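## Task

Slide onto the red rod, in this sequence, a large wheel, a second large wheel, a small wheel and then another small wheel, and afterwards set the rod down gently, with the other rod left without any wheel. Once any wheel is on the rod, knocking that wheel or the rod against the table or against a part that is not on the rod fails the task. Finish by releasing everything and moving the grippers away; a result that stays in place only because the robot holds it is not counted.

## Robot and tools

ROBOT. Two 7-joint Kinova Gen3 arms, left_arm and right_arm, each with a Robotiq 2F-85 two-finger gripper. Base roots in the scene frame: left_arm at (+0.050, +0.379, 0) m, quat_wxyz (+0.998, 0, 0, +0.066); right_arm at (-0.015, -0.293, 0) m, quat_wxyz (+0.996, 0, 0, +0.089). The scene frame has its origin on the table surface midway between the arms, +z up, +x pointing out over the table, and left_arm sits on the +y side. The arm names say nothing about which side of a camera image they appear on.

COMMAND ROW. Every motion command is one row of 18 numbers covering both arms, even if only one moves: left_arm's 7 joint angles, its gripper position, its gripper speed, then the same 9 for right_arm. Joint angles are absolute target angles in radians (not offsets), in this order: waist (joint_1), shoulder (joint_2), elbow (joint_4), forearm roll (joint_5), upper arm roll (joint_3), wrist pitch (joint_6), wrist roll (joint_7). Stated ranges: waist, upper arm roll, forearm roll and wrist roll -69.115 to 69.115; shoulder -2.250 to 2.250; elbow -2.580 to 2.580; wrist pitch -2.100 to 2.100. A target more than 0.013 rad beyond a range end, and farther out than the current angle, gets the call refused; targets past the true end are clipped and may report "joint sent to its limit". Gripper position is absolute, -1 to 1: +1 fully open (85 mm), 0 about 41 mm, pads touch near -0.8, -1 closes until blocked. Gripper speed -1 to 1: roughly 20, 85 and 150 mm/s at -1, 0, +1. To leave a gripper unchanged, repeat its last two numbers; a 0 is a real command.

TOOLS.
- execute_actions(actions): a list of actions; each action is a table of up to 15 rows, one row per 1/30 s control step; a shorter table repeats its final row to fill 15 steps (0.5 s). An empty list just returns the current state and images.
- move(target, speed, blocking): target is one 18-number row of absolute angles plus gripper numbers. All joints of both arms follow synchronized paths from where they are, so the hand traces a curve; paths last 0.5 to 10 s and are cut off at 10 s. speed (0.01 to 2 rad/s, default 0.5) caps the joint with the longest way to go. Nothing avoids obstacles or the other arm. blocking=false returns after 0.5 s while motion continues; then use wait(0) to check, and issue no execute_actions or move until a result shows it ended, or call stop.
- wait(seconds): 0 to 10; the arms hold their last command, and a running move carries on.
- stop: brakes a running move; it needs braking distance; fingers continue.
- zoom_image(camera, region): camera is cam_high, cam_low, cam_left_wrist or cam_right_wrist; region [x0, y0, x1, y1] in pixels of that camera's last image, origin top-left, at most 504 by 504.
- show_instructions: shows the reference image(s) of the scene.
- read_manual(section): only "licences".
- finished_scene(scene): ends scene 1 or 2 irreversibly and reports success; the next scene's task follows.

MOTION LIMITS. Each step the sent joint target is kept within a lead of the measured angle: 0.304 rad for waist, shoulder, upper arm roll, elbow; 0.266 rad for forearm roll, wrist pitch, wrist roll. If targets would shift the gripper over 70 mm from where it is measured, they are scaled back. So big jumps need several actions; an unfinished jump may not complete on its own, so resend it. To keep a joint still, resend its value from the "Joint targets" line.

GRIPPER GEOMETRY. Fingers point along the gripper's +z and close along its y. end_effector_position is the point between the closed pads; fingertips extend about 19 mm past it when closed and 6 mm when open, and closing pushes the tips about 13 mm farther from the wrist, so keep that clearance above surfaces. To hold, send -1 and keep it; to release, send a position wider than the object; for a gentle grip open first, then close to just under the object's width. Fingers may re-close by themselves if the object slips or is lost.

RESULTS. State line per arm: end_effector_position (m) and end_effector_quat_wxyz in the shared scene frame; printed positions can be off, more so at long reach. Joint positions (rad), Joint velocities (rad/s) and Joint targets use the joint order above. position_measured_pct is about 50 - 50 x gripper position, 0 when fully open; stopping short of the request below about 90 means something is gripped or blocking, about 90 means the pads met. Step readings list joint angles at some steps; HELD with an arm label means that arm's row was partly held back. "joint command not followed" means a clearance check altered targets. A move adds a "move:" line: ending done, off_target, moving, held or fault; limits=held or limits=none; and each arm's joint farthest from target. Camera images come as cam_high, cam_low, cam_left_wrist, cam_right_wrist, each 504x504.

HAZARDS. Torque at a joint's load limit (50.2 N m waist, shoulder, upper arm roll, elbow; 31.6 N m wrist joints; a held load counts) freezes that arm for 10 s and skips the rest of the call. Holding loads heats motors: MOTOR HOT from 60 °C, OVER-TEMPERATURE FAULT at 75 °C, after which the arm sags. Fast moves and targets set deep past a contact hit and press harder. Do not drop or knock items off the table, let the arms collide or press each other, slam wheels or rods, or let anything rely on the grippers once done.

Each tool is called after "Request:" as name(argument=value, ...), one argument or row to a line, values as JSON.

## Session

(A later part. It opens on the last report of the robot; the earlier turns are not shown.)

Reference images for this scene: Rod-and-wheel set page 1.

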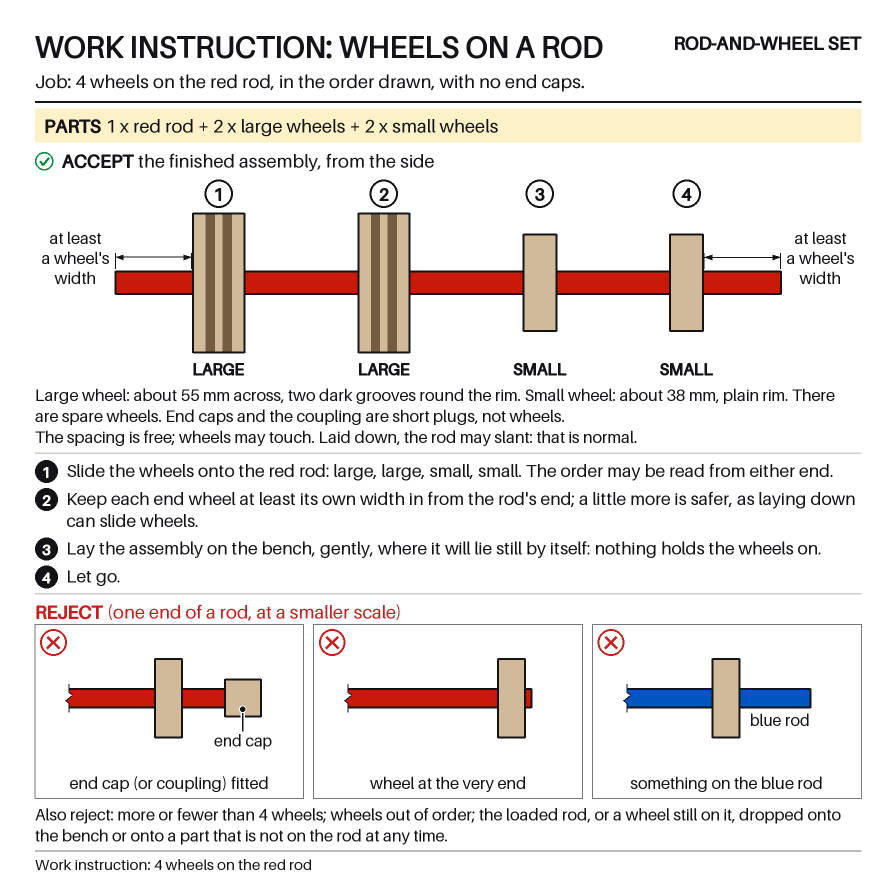

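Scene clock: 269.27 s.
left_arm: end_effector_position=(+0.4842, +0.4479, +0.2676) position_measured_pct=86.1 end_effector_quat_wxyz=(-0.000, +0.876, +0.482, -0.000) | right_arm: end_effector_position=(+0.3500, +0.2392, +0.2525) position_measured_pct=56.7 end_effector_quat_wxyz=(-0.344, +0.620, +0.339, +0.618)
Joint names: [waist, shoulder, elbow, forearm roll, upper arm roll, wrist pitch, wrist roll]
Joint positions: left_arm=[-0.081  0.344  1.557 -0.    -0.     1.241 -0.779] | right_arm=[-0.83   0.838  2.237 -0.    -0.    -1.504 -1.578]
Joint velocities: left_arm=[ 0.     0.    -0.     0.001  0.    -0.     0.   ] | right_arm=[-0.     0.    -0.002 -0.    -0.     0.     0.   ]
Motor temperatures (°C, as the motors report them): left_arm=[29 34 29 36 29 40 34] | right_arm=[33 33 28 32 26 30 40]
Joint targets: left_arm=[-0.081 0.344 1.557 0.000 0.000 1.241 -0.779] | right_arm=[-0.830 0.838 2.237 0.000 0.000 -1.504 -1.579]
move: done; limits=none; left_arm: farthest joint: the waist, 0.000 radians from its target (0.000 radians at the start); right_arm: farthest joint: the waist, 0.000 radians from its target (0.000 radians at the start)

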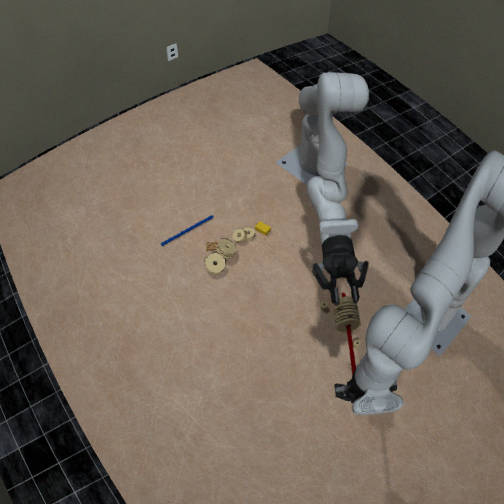

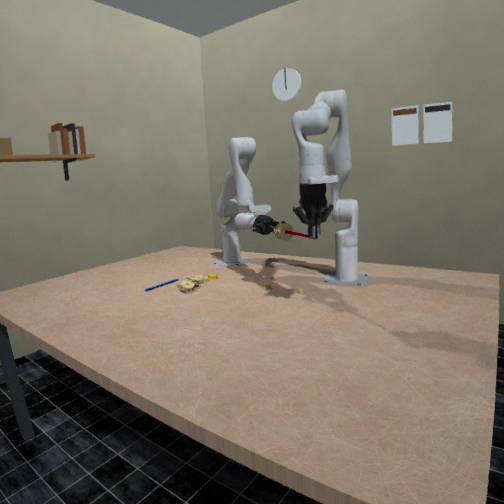

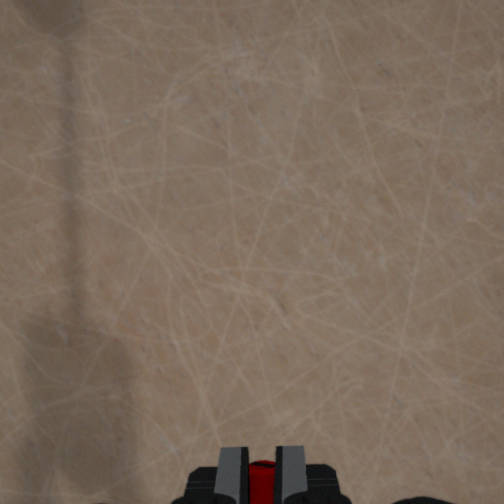

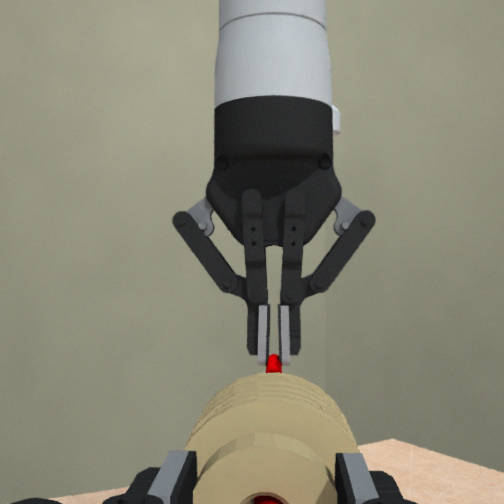

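Request:
move(
  target=[-0.0806,0.3439,1.5569,0,0,1.2408,-0.779,-1,-0.3,-0.8295,0.8458,2.1562,0,0,-1.4312,-1.5785,-1,0],
  speed=0.05,
)

Request:
execute_actions(
  actions=[
    [[-0.0806,0.3439,1.5569,0,0,1.2408,-0.779,-1,-0.3,-0.8295,0.8458,2.1562,0,0,-1.4312,-1.5785,0.4,0.2]],
  ],
)

Request:
move(
  target=[-0.0806,0.3439,1.5569,0,0,1.2408,-0.779,-1,-0.3,-0.8295,0.8389,2.4443,0,0,-1.7124,-1.5785,0.4,0.2],
  speed=0.4,
)

Request:
zoom_image(
  camera="cam_high",
  region=[300,260,380,340],
)

Scene clock: 274.77 s.
left_arm: end_effector_position=(+0.4843, +0.4480, +0.2676) position_measured_pct=86.1 end_effector_quat_wxyz=(-0.000, +0.876, +0.482, +0.000) | right_arm: end_effector_position=(+0.3633, +0.2603, +0.2525) position_measured_pct=56.7 end_effector_quat_wxyz=(-0.344, +0.620, +0.339, +0.618)
Joint names: [waist, shoulder, elbow, forearm roll, upper arm roll, wrist pitch, wrist roll]
Joint positions: left_arm=[-0.081  0.344  1.557 -0.    -0.     1.241 -0.779] | right_arm=[-0.83   0.846  2.156  0.    -0.    -1.431 -1.578]
Joint velocities: left_arm=[-0.001 -0.    -0.001  0.    -0.    -0.001  0.   ] | right_arm=[-0.     0.     0.     0.001  0.     0.    -0.   ]
Motor temperatures (°C, as the motors report them): left_arm=[29 34 29 36 29 40 34] | right_arm=[33 33 28 32 26 30 40]
Joint targets: left_arm=[-0.081 0.344 1.557 0.000 0.000 1.241 -0.779] | right_arm=[-0.830 0.846 2.156 0.000 0.000 -1.431 -1.579]
move: done; limits=none; left_arm: farthest joint: the waist, 0.000 radians from its target (0.000 radians at the start); right_arm: farthest joint: the waist, 0.000 radians from its target (0.000 radians at the start)

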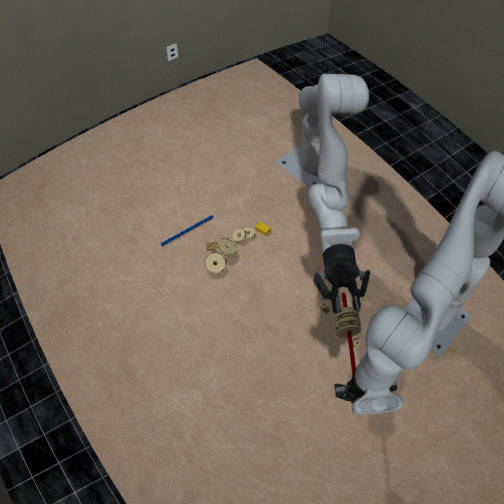

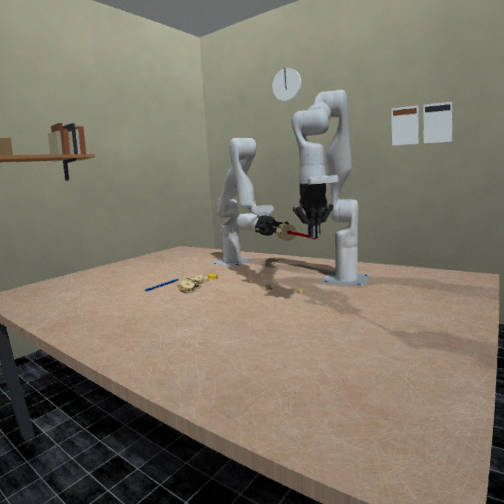

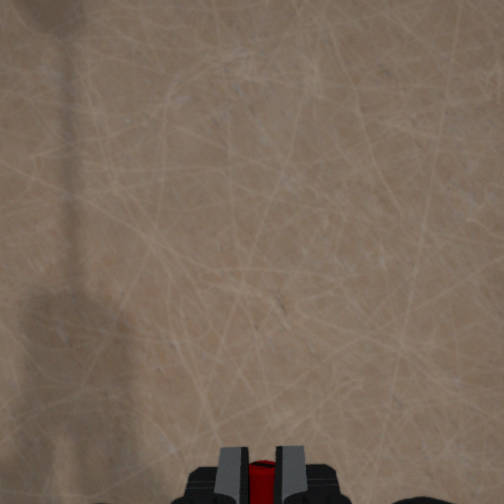

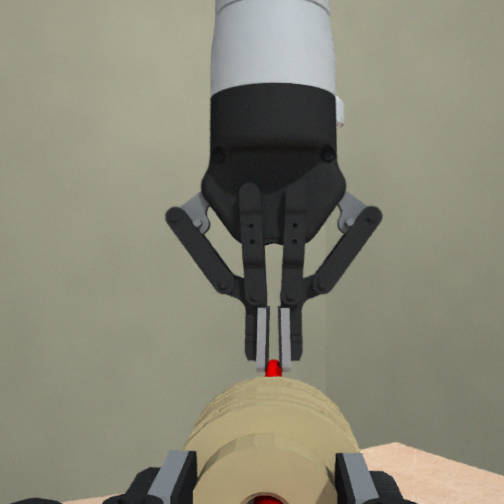

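Scene clock: 275.27 s.
left_arm: end_effector_position=(+0.4842, +0.4479, +0.2676) position_measured_pct=86.1 end_effector_quat_wxyz=(-0.000, +0.876, +0.482, -0.000) | right_arm: end_effector_position=(+0.3634, +0.2603, +0.2525) position_measured_pct=29.8 end_effector_quat_wxyz=(-0.344, +0.620, +0.339, +0.618)
Joint names: [waist, shoulder, elbow, forearm roll, upper arm roll, wrist pitch, wrist roll]
Joint positions: left_arm=[-0.081  0.344  1.557 -0.    -0.     1.241 -0.779] | right_arm=[-0.829  0.846  2.156 -0.     0.    -1.431 -1.579]
Joint velocities: left_arm=[ 0.    -0.001  0.     0.     0.     0.     0.   ] | right_arm=[ 0. -0.  0. -0. -0.  0.  0.]
Motor temperatures (°C, as the motors report them): left_arm=[29 34 29 36 29 40 34] | right_arm=[33 33 28 32 26 30 40]
Joint targets: left_arm=[-0.081 0.344 1.557 0.000 0.000 1.241 -0.779] | right_arm=[-0.830 0.846 2.156 0.000 0.000 -1.431 -1.579]
Step readings (joint positions):
0: left_arm=[-0.081 0.344 1.557 -0.000 -0.000 1.241 -0.779] | right_arm=[-0.830 0.846 2.156 0.000 -0.000 -1.431 -1.578]
1: left_arm=[-0.081 0.344 1.557 -0.000 -0.000 1.241 -0.779] | right_arm=[-0.830 0.846 2.156 0.000 -0.000 -1.431 -1.578]
2: left_arm=[-0.081 0.344 1.557 -0.000 -0.000 1.241 -0.779] | right_arm=[-0.830 0.846 2.156 0.000 -0.000 -1.431 -1.578]
4: left_arm=[-0.081 0.344 1.557 -0.000 -0.000 1.241 -0.779] | right_arm=[-0.829 0.846 2.156 -0.000 0.000 -1.431 -1.578]
8: left_arm=[-0.081 0.344 1.557 -0.000 -0.000 1.241 -0.779] | right_arm=[-0.829 0.846 2.156 0.000 0.000 -1.431 -1.578]
15: Joint positions above

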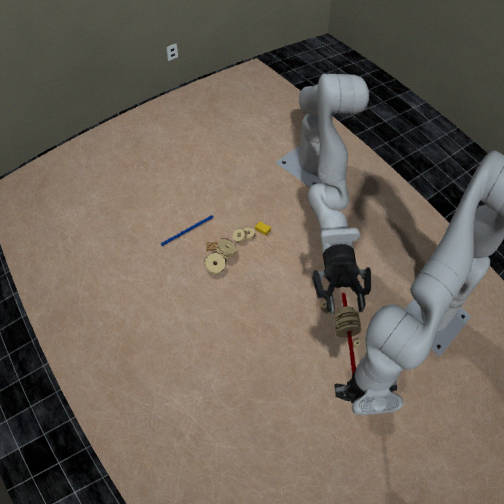

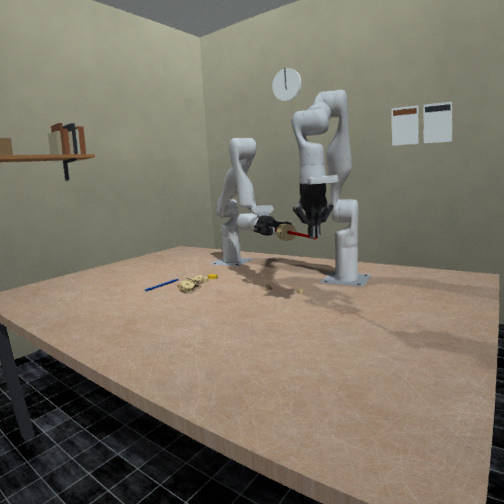

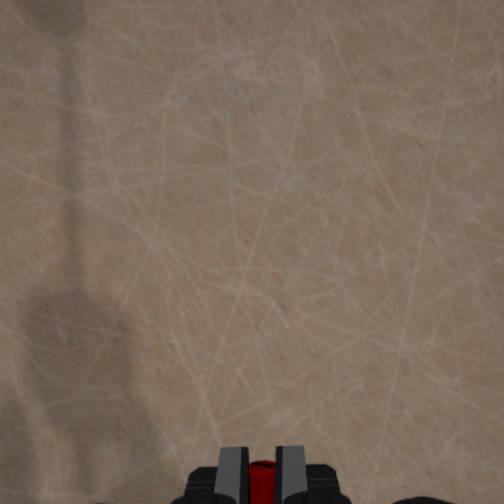

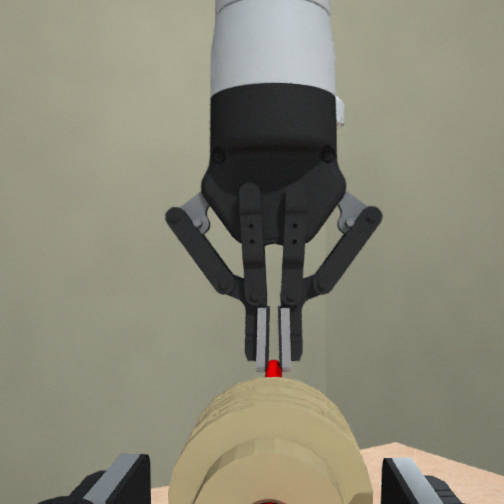

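Scene clock: 276.43 s.
left_arm: end_effector_position=(+0.4842, +0.4479, +0.2676) position_measured_pct=86.1 end_effector_quat_wxyz=(-0.000, +0.876, +0.482, -0.000) | right_arm: end_effector_position=(+0.3154, +0.1842, +0.2548) position_measured_pct=29.8 end_effector_quat_wxyz=(-0.344, +0.620, +0.339, +0.618)
Joint names: [waist, shoulder, elbow, forearm roll, upper arm roll, wrist pitch, wrist roll]
Joint positions: left_arm=[-0.081  0.344  1.557 -0.    -0.     1.241 -0.779] | right_arm=[-0.829  0.839  2.444  0.    -0.    -1.712 -1.578]
Joint velocities: left_arm=[ 0.001  0.001 -0.     0.     0.    -0.     0.001] | right_arm=[-0.     0.     0.002  0.    -0.    -0.    -0.   ]
Motor temperatures (°C, as the motors report them): left_arm=[29 34 29 36 29 40 34] | right_arm=[33 33 28 32 26 30 40]
Joint targets: left_arm=[-0.081 0.344 1.557 0.000 0.000 1.241 -0.779] | right_arm=[-0.830 0.839 2.444 0.000 0.000 -1.712 -1.579]
move: done; limits=none; left_arm: farthest joint: the waist, 0.000 radians from its target (0.000 radians at the start); right_arm: farthest joint: the waist, 0.000 radians from its target (0.000 radians at the start)

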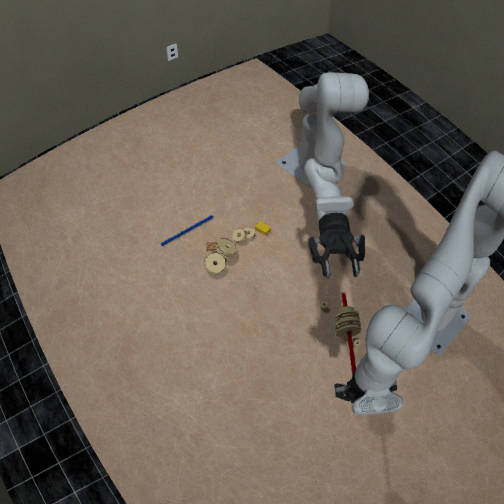

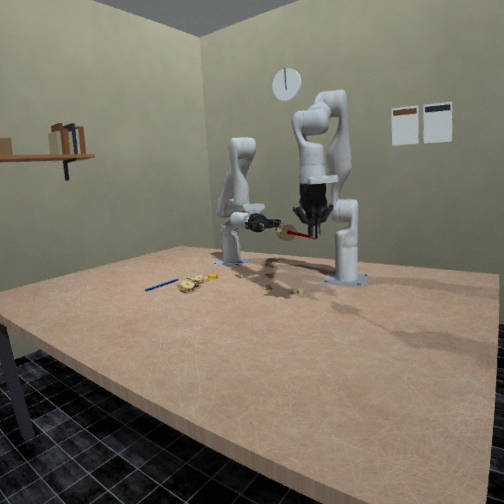

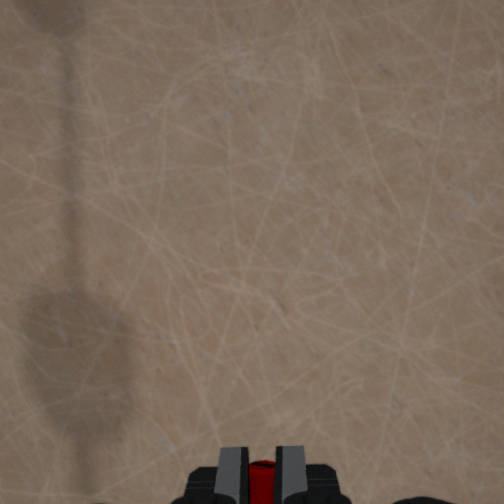

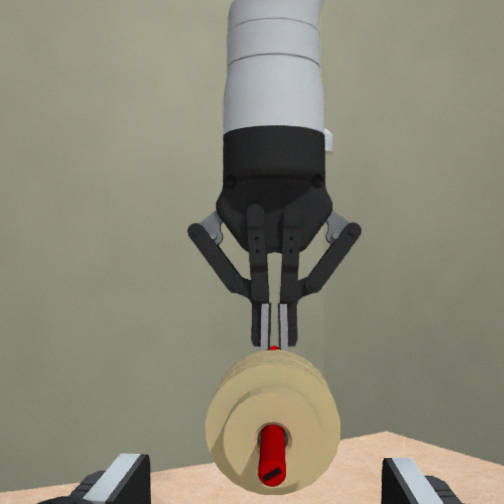

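Region (300, 260, 380, 340) of cam_high's 504x504 image, scaled by 6.300, with more detail than that image has.

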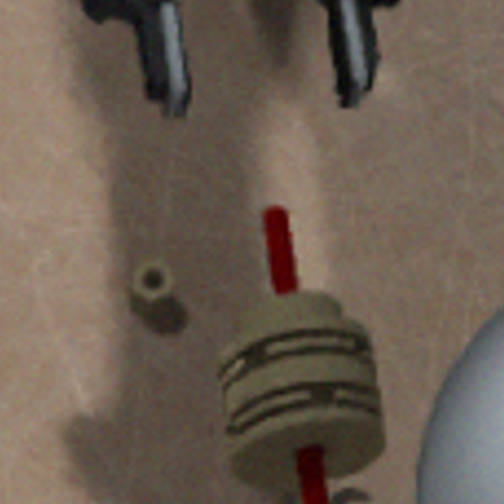

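Request:
move(
  target=[-0.0806,0.3439,1.5569,0,0,1.2408,-0.779,-1,-0.3,-0.2371,0.4484,2.0558,0,0,0.6374,-2.096,0.2,0.2],
  speed=1.1,
)

Scene clock: 291.20 s.
left_arm: end_effector_position=(+0.4842, +0.4479, +0.2676) position_measured_pct=86.1 end_effector_quat_wxyz=(-0.000, +0.876, +0.482, -0.000) | right_arm: end_effector_position=(+0.3330, -0.1666, +0.1000) position_measured_pct=40.1 end_effector_quat_wxyz=(+0.000, +0.999, -0.055, -0.000)
Joint names: [waist, shoulder, elbow, forearm roll, upper arm roll, wrist pitch, wrist roll]
Joint positions: left_arm=[-0.081  0.344  1.557 -0.    -0.     1.241 -0.779] | right_arm=[-0.237  0.449  2.056  0.     0.     0.637 -2.096]
Joint velocities: left_arm=[-0.    -0.     0.    -0.001 -0.    -0.001 -0.   ] | right_arm=[ 0.002 -0.002 -0.001  0.    -0.     0.     0.   ]
Motor temperatures (°C, as the motors report them): left_arm=[29 34 29 36 29 40 34] | right_arm=[33 33 28 32 26 30 40]
Joint targets: left_arm=[-0.081 0.344 1.557 0.000 0.000 1.241 -0.779] | right_arm=[-0.237 0.448 2.056 0.000 0.000 0.637 -2.096]
move: done; limits=none; left_arm: farthest joint: the waist, 0.000 radians from its target (0.000 radians at the start); right_arm: farthest joint: the waist, 0.000 radians from its target (0.592 radians at the start)

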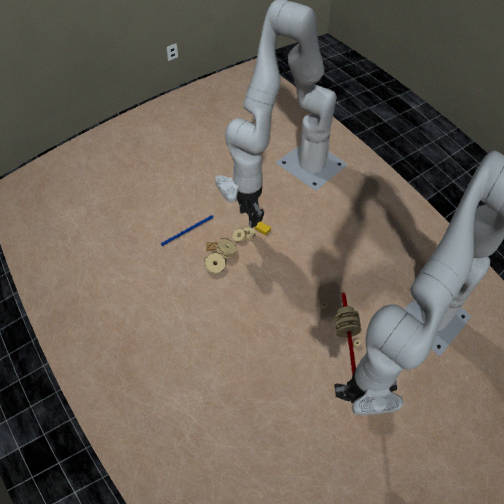

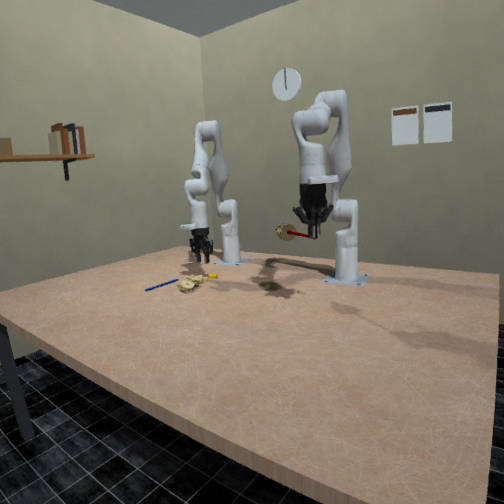

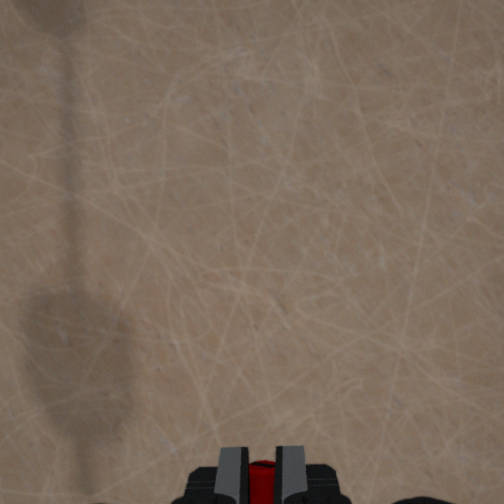

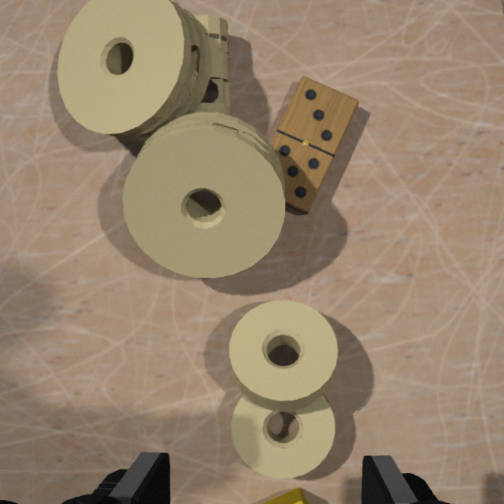

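Request:
move(
  target=[-0.0806,0.3439,1.5569,0,0,1.2408,-0.779,-1,-0.3,-0.2172,0.52,2.085,0,0,0.5366,-2.075,0.2,0.2],
  speed=0.3,
)

Request:
move(
  target=[-0.0806,0.3439,1.5569,0,0,1.2408,-0.779,-1,-0.3,-0.2172,0.6366,2.1123,0,0,0.3927,-2.075,0.2,0.2],
  speed=0.25,
)

Scene clock: 295.80 s.
left_arm: end_effector_position=(+0.4842, +0.4479, +0.2676) position_measured_pct=86.1 end_effector_quat_wxyz=(-0.000, +0.876, +0.482, -0.000) | right_arm: end_effector_position=(+0.3358, -0.1734, +0.0686) position_measured_pct=40.1 end_effector_quat_wxyz=(-0.000, +0.999, -0.054, +0.000)
Joint names: [waist, shoulder, elbow, forearm roll, upper arm roll, wrist pitch, wrist roll]
Joint positions: left_arm=[-0.081  0.344  1.557 -0.    -0.     1.241 -0.779] | right_arm=[-0.217  0.52   2.085  0.     0.     0.537 -2.075]
Joint velocities: left_arm=[-0.    -0.001  0.     0.001  0.    -0.     0.   ] | right_arm=[ 0.001  0.002  0.     0.     0.    -0.     0.   ]
Motor temperatures (°C, as the motors report them): left_arm=[29 34 29 36 29 40 34] | right_arm=[33 33 28 32 26 30 40]
Joint targets: left_arm=[-0.081 0.344 1.557 0.000 0.000 1.241 -0.779] | right_arm=[-0.217 0.520 2.085 0.000 0.000 0.537 -2.075]
move: done; limits=none; left_arm: farthest joint: the waist, 0.000 radians from its target (0.000 radians at the start); right_arm: farthest joint: the waist, 0.000 radians from its target (0.020 radians at the start)

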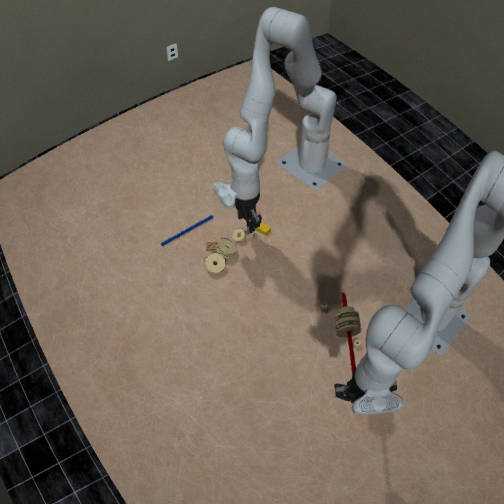

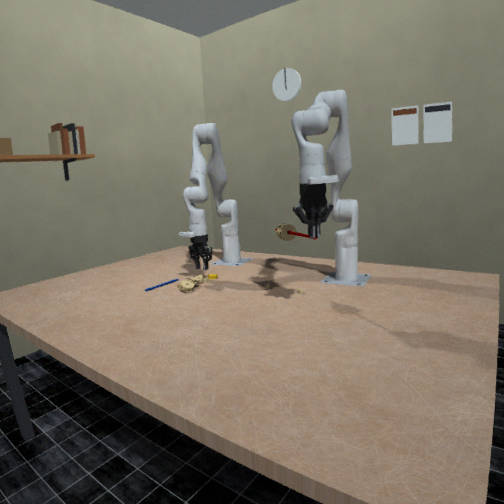

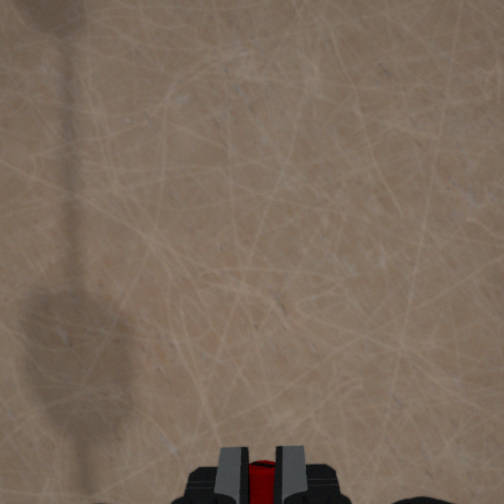

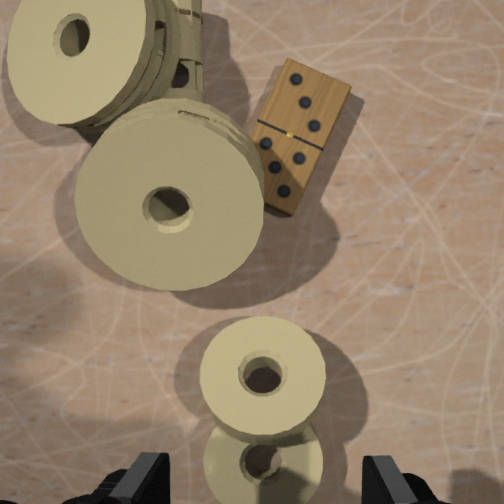

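Scene clock: 296.80 s.
left_arm: end_effector_position=(+0.4842, +0.4479, +0.2676) position_measured_pct=86.1 end_effector_quat_wxyz=(-0.000, +0.876, +0.482, -0.000) | right_arm: end_effector_position=(+0.3364, -0.1732, +0.0215) position_measured_pct=40.1 end_effector_quat_wxyz=(-0.000, +0.999, -0.054, +0.000)
Joint names: [waist, shoulder, elbow, forearm roll, upper arm roll, wrist pitch, wrist roll]
Joint positions: left_arm=[-0.081  0.344  1.557 -0.    -0.     1.241 -0.779] | right_arm=[-0.217  0.636  2.112  0.    -0.     0.393 -2.075]
Joint velocities: left_arm=[-0.     0.    -0.    -0.    -0.     0.    -0.001] | right_arm=[ 0.     0.002 -0.001  0.001 -0.    -0.    -0.   ]
Motor temperatures (°C, as the motors report them): left_arm=[29 34 29 36 29 40 34] | right_arm=[33 33 28 32 26 30 40]
Joint targets: left_arm=[-0.081 0.344 1.557 0.000 0.000 1.241 -0.779] | right_arm=[-0.217 0.637 2.112 0.000 0.000 0.393 -2.075]
move: done; limits=none; left_arm: farthest joint: the waist, 0.000 radians from its target (0.000 radians at the start); right_arm: farthest joint: the waist, 0.000 radians from its target (0.000 radians at the start)

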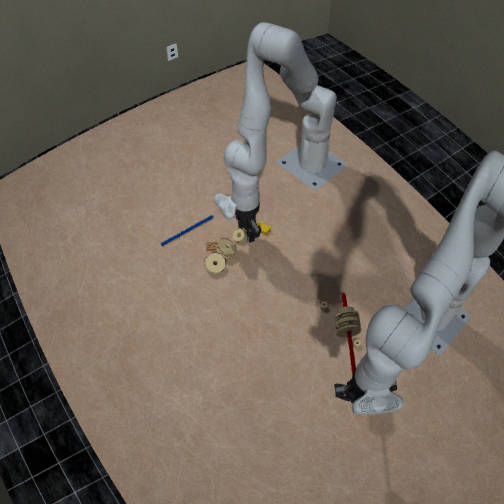

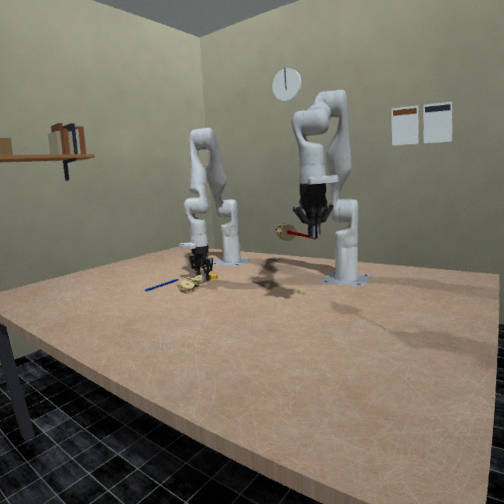

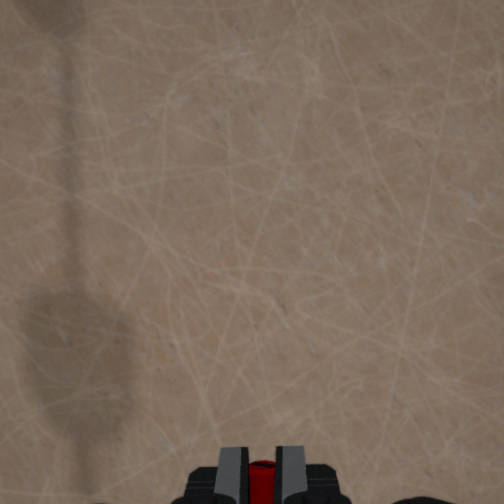

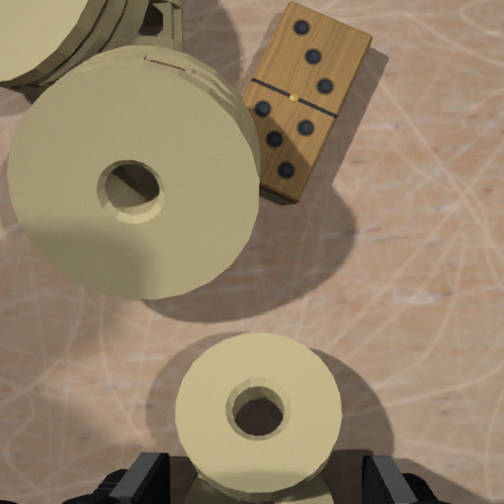

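Request:
execute_actions(
  actions=[
    [[-0.0806,0.3439,1.5569,0,0,1.2408,-0.779,-1,-0.3,-0.2172,0.6366,2.1123,0,0,0.3927,-2.075,-1,0]],
    [[-0.0806,0.3439,1.5569,0,0,1.2408,-0.779,-1,-0.3,-0.2172,0.6366,2.1123,0,0,0.3927,-2.075,-1,0]],
  ],
)

Scene clock: 299.53 s.
left_arm: end_effector_position=(+0.4842, +0.4479, +0.2676) position_measured_pct=86.1 end_effector_quat_wxyz=(-0.000, +0.876, +0.482, -0.000) | right_arm: end_effector_position=(+0.3364, -0.1732, +0.0222) position_measured_pct=56.7 end_effector_quat_wxyz=(-0.000, +0.999, -0.054, +0.000)
Joint names: [waist, shoulder, elbow, forearm roll, upper arm roll, wrist pitch, wrist roll]
Joint positions: left_arm=[-0.081  0.344  1.557 -0.    -0.     1.241 -0.779] | right_arm=[-0.217  0.634  2.113 -0.     0.     0.394 -2.075]
Joint velocities: left_arm=[-0. -0.  0. -0. -0. -0.  0.] | right_arm=[ 0.     0.     0.001 -0.    -0.     0.     0.   ]
Motor temperatures (°C, as the motors report them): left_arm=[29 34 29 36 29 40 34] | right_arm=[33 33 28 32 26 30 40]
Joint targets: left_arm=[-0.081 0.344 1.557 0.000 0.000 1.241 -0.779] | right_arm=[-0.217 0.637 2.112 0.000 0.000 0.393 -2.075]
Step readings (joint positions; steps 1 to 15: 1st action; 16 to 30: 2nd action):
0: left_arm=[-0.081 0.344 1.557 -0.000 -0.000 1.241 -0.779] | right_arm=[-0.217 0.637 2.112 0.000 0.000 0.393 -2.075]
1: left_arm=[-0.081 0.344 1.557 -0.000 -0.000 1.241 -0.779] | right_arm=[-0.217 0.637 2.112 -0.000 0.000 0.393 -2.075]
2: left_arm=[-0.081 0.344 1.557 -0.000 -0.000 1.241 -0.779] | right_arm=[-0.217 0.637 2.112 0.000 0.000 0.393 -2.075]
4: left_arm=[-0.081 0.344 1.557 -0.000 -0.000 1.241 -0.779] | right_arm=[-0.217 0.637 2.112 0.000 0.000 0.393 -2.075]
8: left_arm=[-0.081 0.344 1.557 -0.000 -0.000 1.241 -0.779] | right_arm=[-0.217 0.635 2.112 -0.000 0.000 0.394 -2.075]
15: left_arm=[-0.081 0.344 1.557 -0.000 -0.000 1.241 -0.779] | right_arm=[-0.217 0.634 2.113 -0.000 0.000 0.394 -2.075]
16: left_arm=[-0.081 0.344 1.557 -0.000 -0.000 1.241 -0.779] | right_arm=[-0.217 0.634 2.113 -0.000 0.000 0.394 -2.075]
17: left_arm=[-0.081 0.344 1.557 -0.000 -0.000 1.241 -0.779] | right_arm=[-0.217 0.634 2.113 -0.000 0.000 0.394 -2.075]
19: left_arm=[-0.081 0.344 1.557 -0.000 -0.000 1.241 -0.779] | right_arm=[-0.217 0.634 2.113 -0.000 0.000 0.394 -2.075]
23: left_arm=[-0.081 0.344 1.557 -0.000 -0.000 1.241 -0.779] | right_arm=[-0.217 0.634 2.113 -0.000 0.000 0.394 -2.075]
30: Joint positions above

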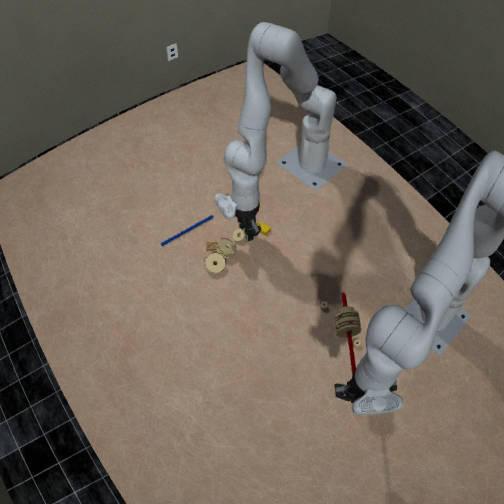

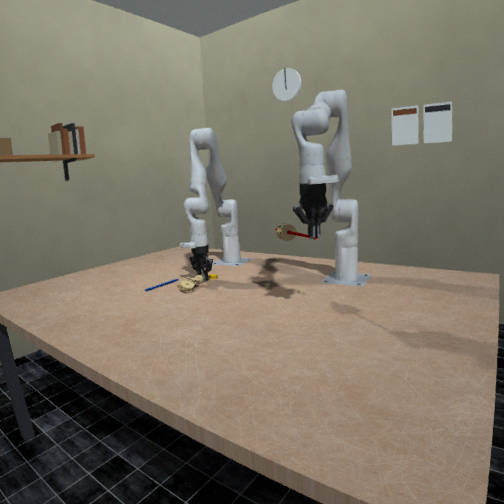

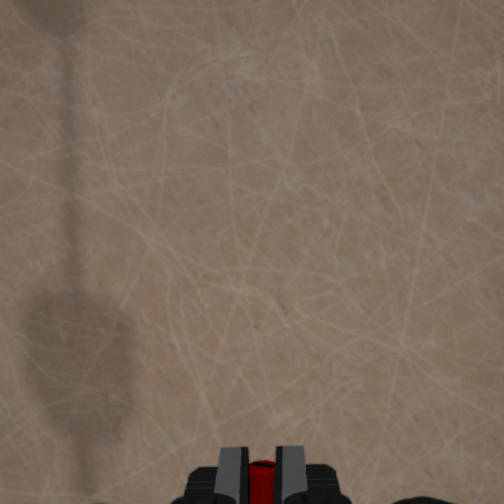

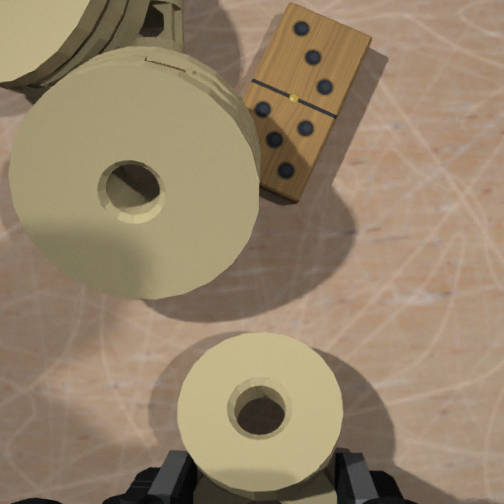

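Request:
move(
  target=[-0.0806,0.3439,1.5569,0,0,1.2408,-0.779,-1,-0.3,-0.2759,0.6399,2.0894,0,0,0.4123,-2.134,-1,0],
  speed=0.06,
)

Scene clock: 308.17 s.
left_arm: end_effector_position=(+0.4842, +0.4479, +0.2676) position_measured_pct=86.1 end_effector_quat_wxyz=(-0.000, +0.876, +0.482, -0.000) | right_arm: end_effector_position=(+0.3348, -0.1499, +0.0230) position_measured_pct=56.7 end_effector_quat_wxyz=(+0.000, +0.999, -0.054, -0.000)
Joint names: [waist, shoulder, elbow, forearm roll, upper arm roll, wrist pitch, wrist roll]
Joint positions: left_arm=[-0.081  0.344  1.557 -0.    -0.     1.241 -0.779] | right_arm=[-0.276  0.64   2.089 -0.    -0.     0.412 -2.134]
Joint velocities: left_arm=[-0.001 -0.002 -0.    -0.001  0.    -0.     0.001] | right_arm=[-0.002  0.    -0.    -0.     0.     0.    -0.   ]
Motor temperatures (°C, as the motors report them): left_arm=[29 34 29 36 29 40 34] | right_arm=[33 33 28 32 26 30 40]
Joint targets: left_arm=[-0.081 0.344 1.557 0.000 0.000 1.241 -0.779] | right_arm=[-0.276 0.640 2.089 0.000 0.000 0.412 -2.134]
move: done; limits=none; left_arm: farthest joint: the waist, 0.000 radians from its target (0.000 radians at the start); right_arm: farthest joint: the waist, 0.000 radians from its target (0.059 radians at the start)

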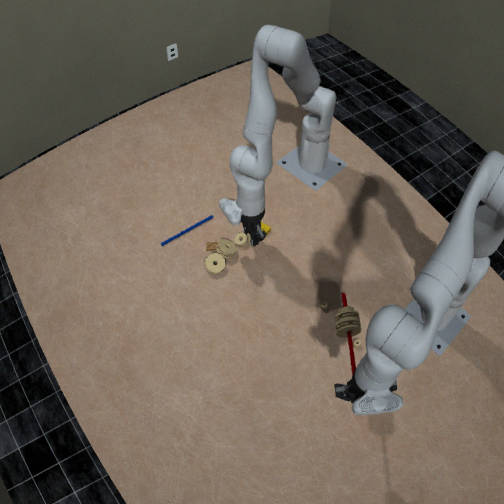

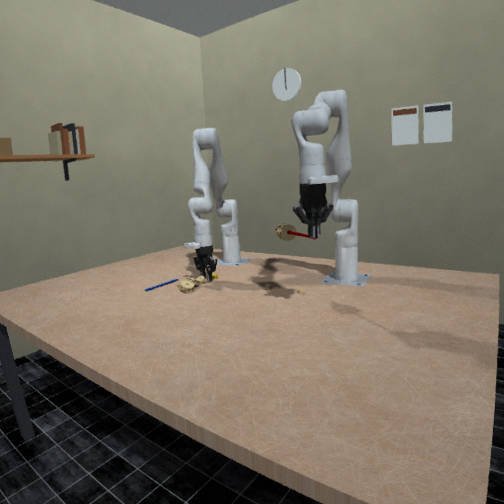

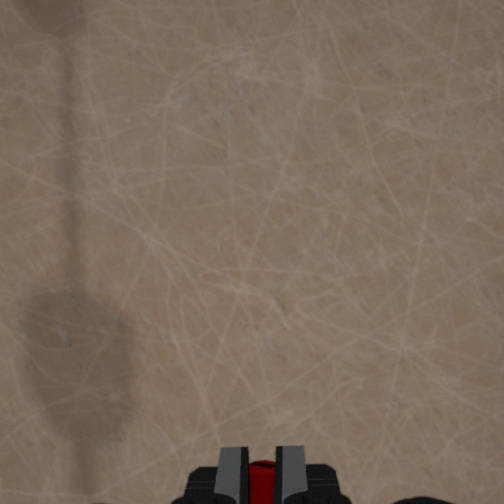

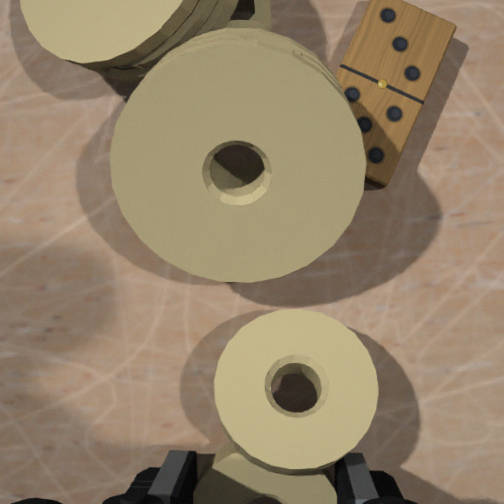

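Request:
move(
  target=[-0.0806,0.3439,1.5569,0,0,1.2408,-0.779,-1,-0.3,-0.2759,0.56,2.072,0,0,0.5096,-2.134,-1,0],
  speed=0.08,
)

Scene clock: 311.37 s.
left_arm: end_effector_position=(+0.4842, +0.4479, +0.2676) position_measured_pct=86.1 end_effector_quat_wxyz=(-0.000, +0.876, +0.482, -0.000) | right_arm: end_effector_position=(+0.3344, -0.1500, +0.0555) position_measured_pct=56.7 end_effector_quat_wxyz=(+0.000, +0.999, -0.054, -0.000)
Joint names: [waist, shoulder, elbow, forearm roll, upper arm roll, wrist pitch, wrist roll]
Joint positions: left_arm=[-0.081  0.344  1.557 -0.    -0.     1.241 -0.779] | right_arm=[-0.276  0.56   2.072  0.     0.     0.51  -2.134]
Joint velocities: left_arm=[-0.001 -0.     0.    -0.002  0.     0.001 -0.   ] | right_arm=[-0.    -0.002  0.001 -0.     0.     0.     0.   ]
Motor temperatures (°C, as the motors report them): left_arm=[29 34 29 36 29 40 34] | right_arm=[33 33 28 32 26 30 40]
Joint targets: left_arm=[-0.081 0.344 1.557 0.000 0.000 1.241 -0.779] | right_arm=[-0.276 0.560 2.072 0.000 0.000 0.510 -2.134]
move: done; limits=none; left_arm: farthest joint: the waist, 0.000 radians from its target (0.000 radians at the start); right_arm: farthest joint: the waist, 0.000 radians from its target (0.000 radians at the start)

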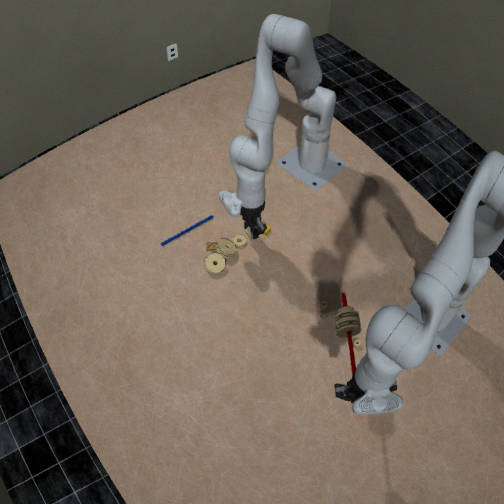

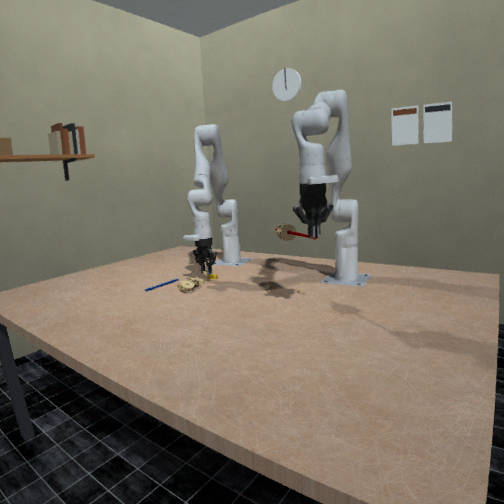

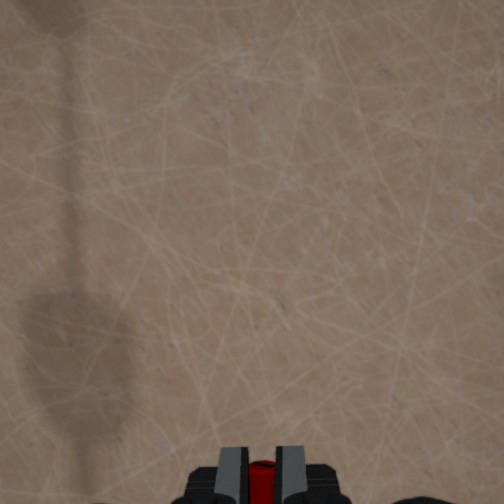

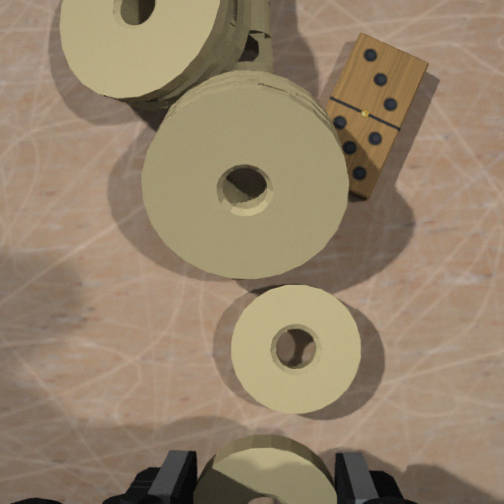

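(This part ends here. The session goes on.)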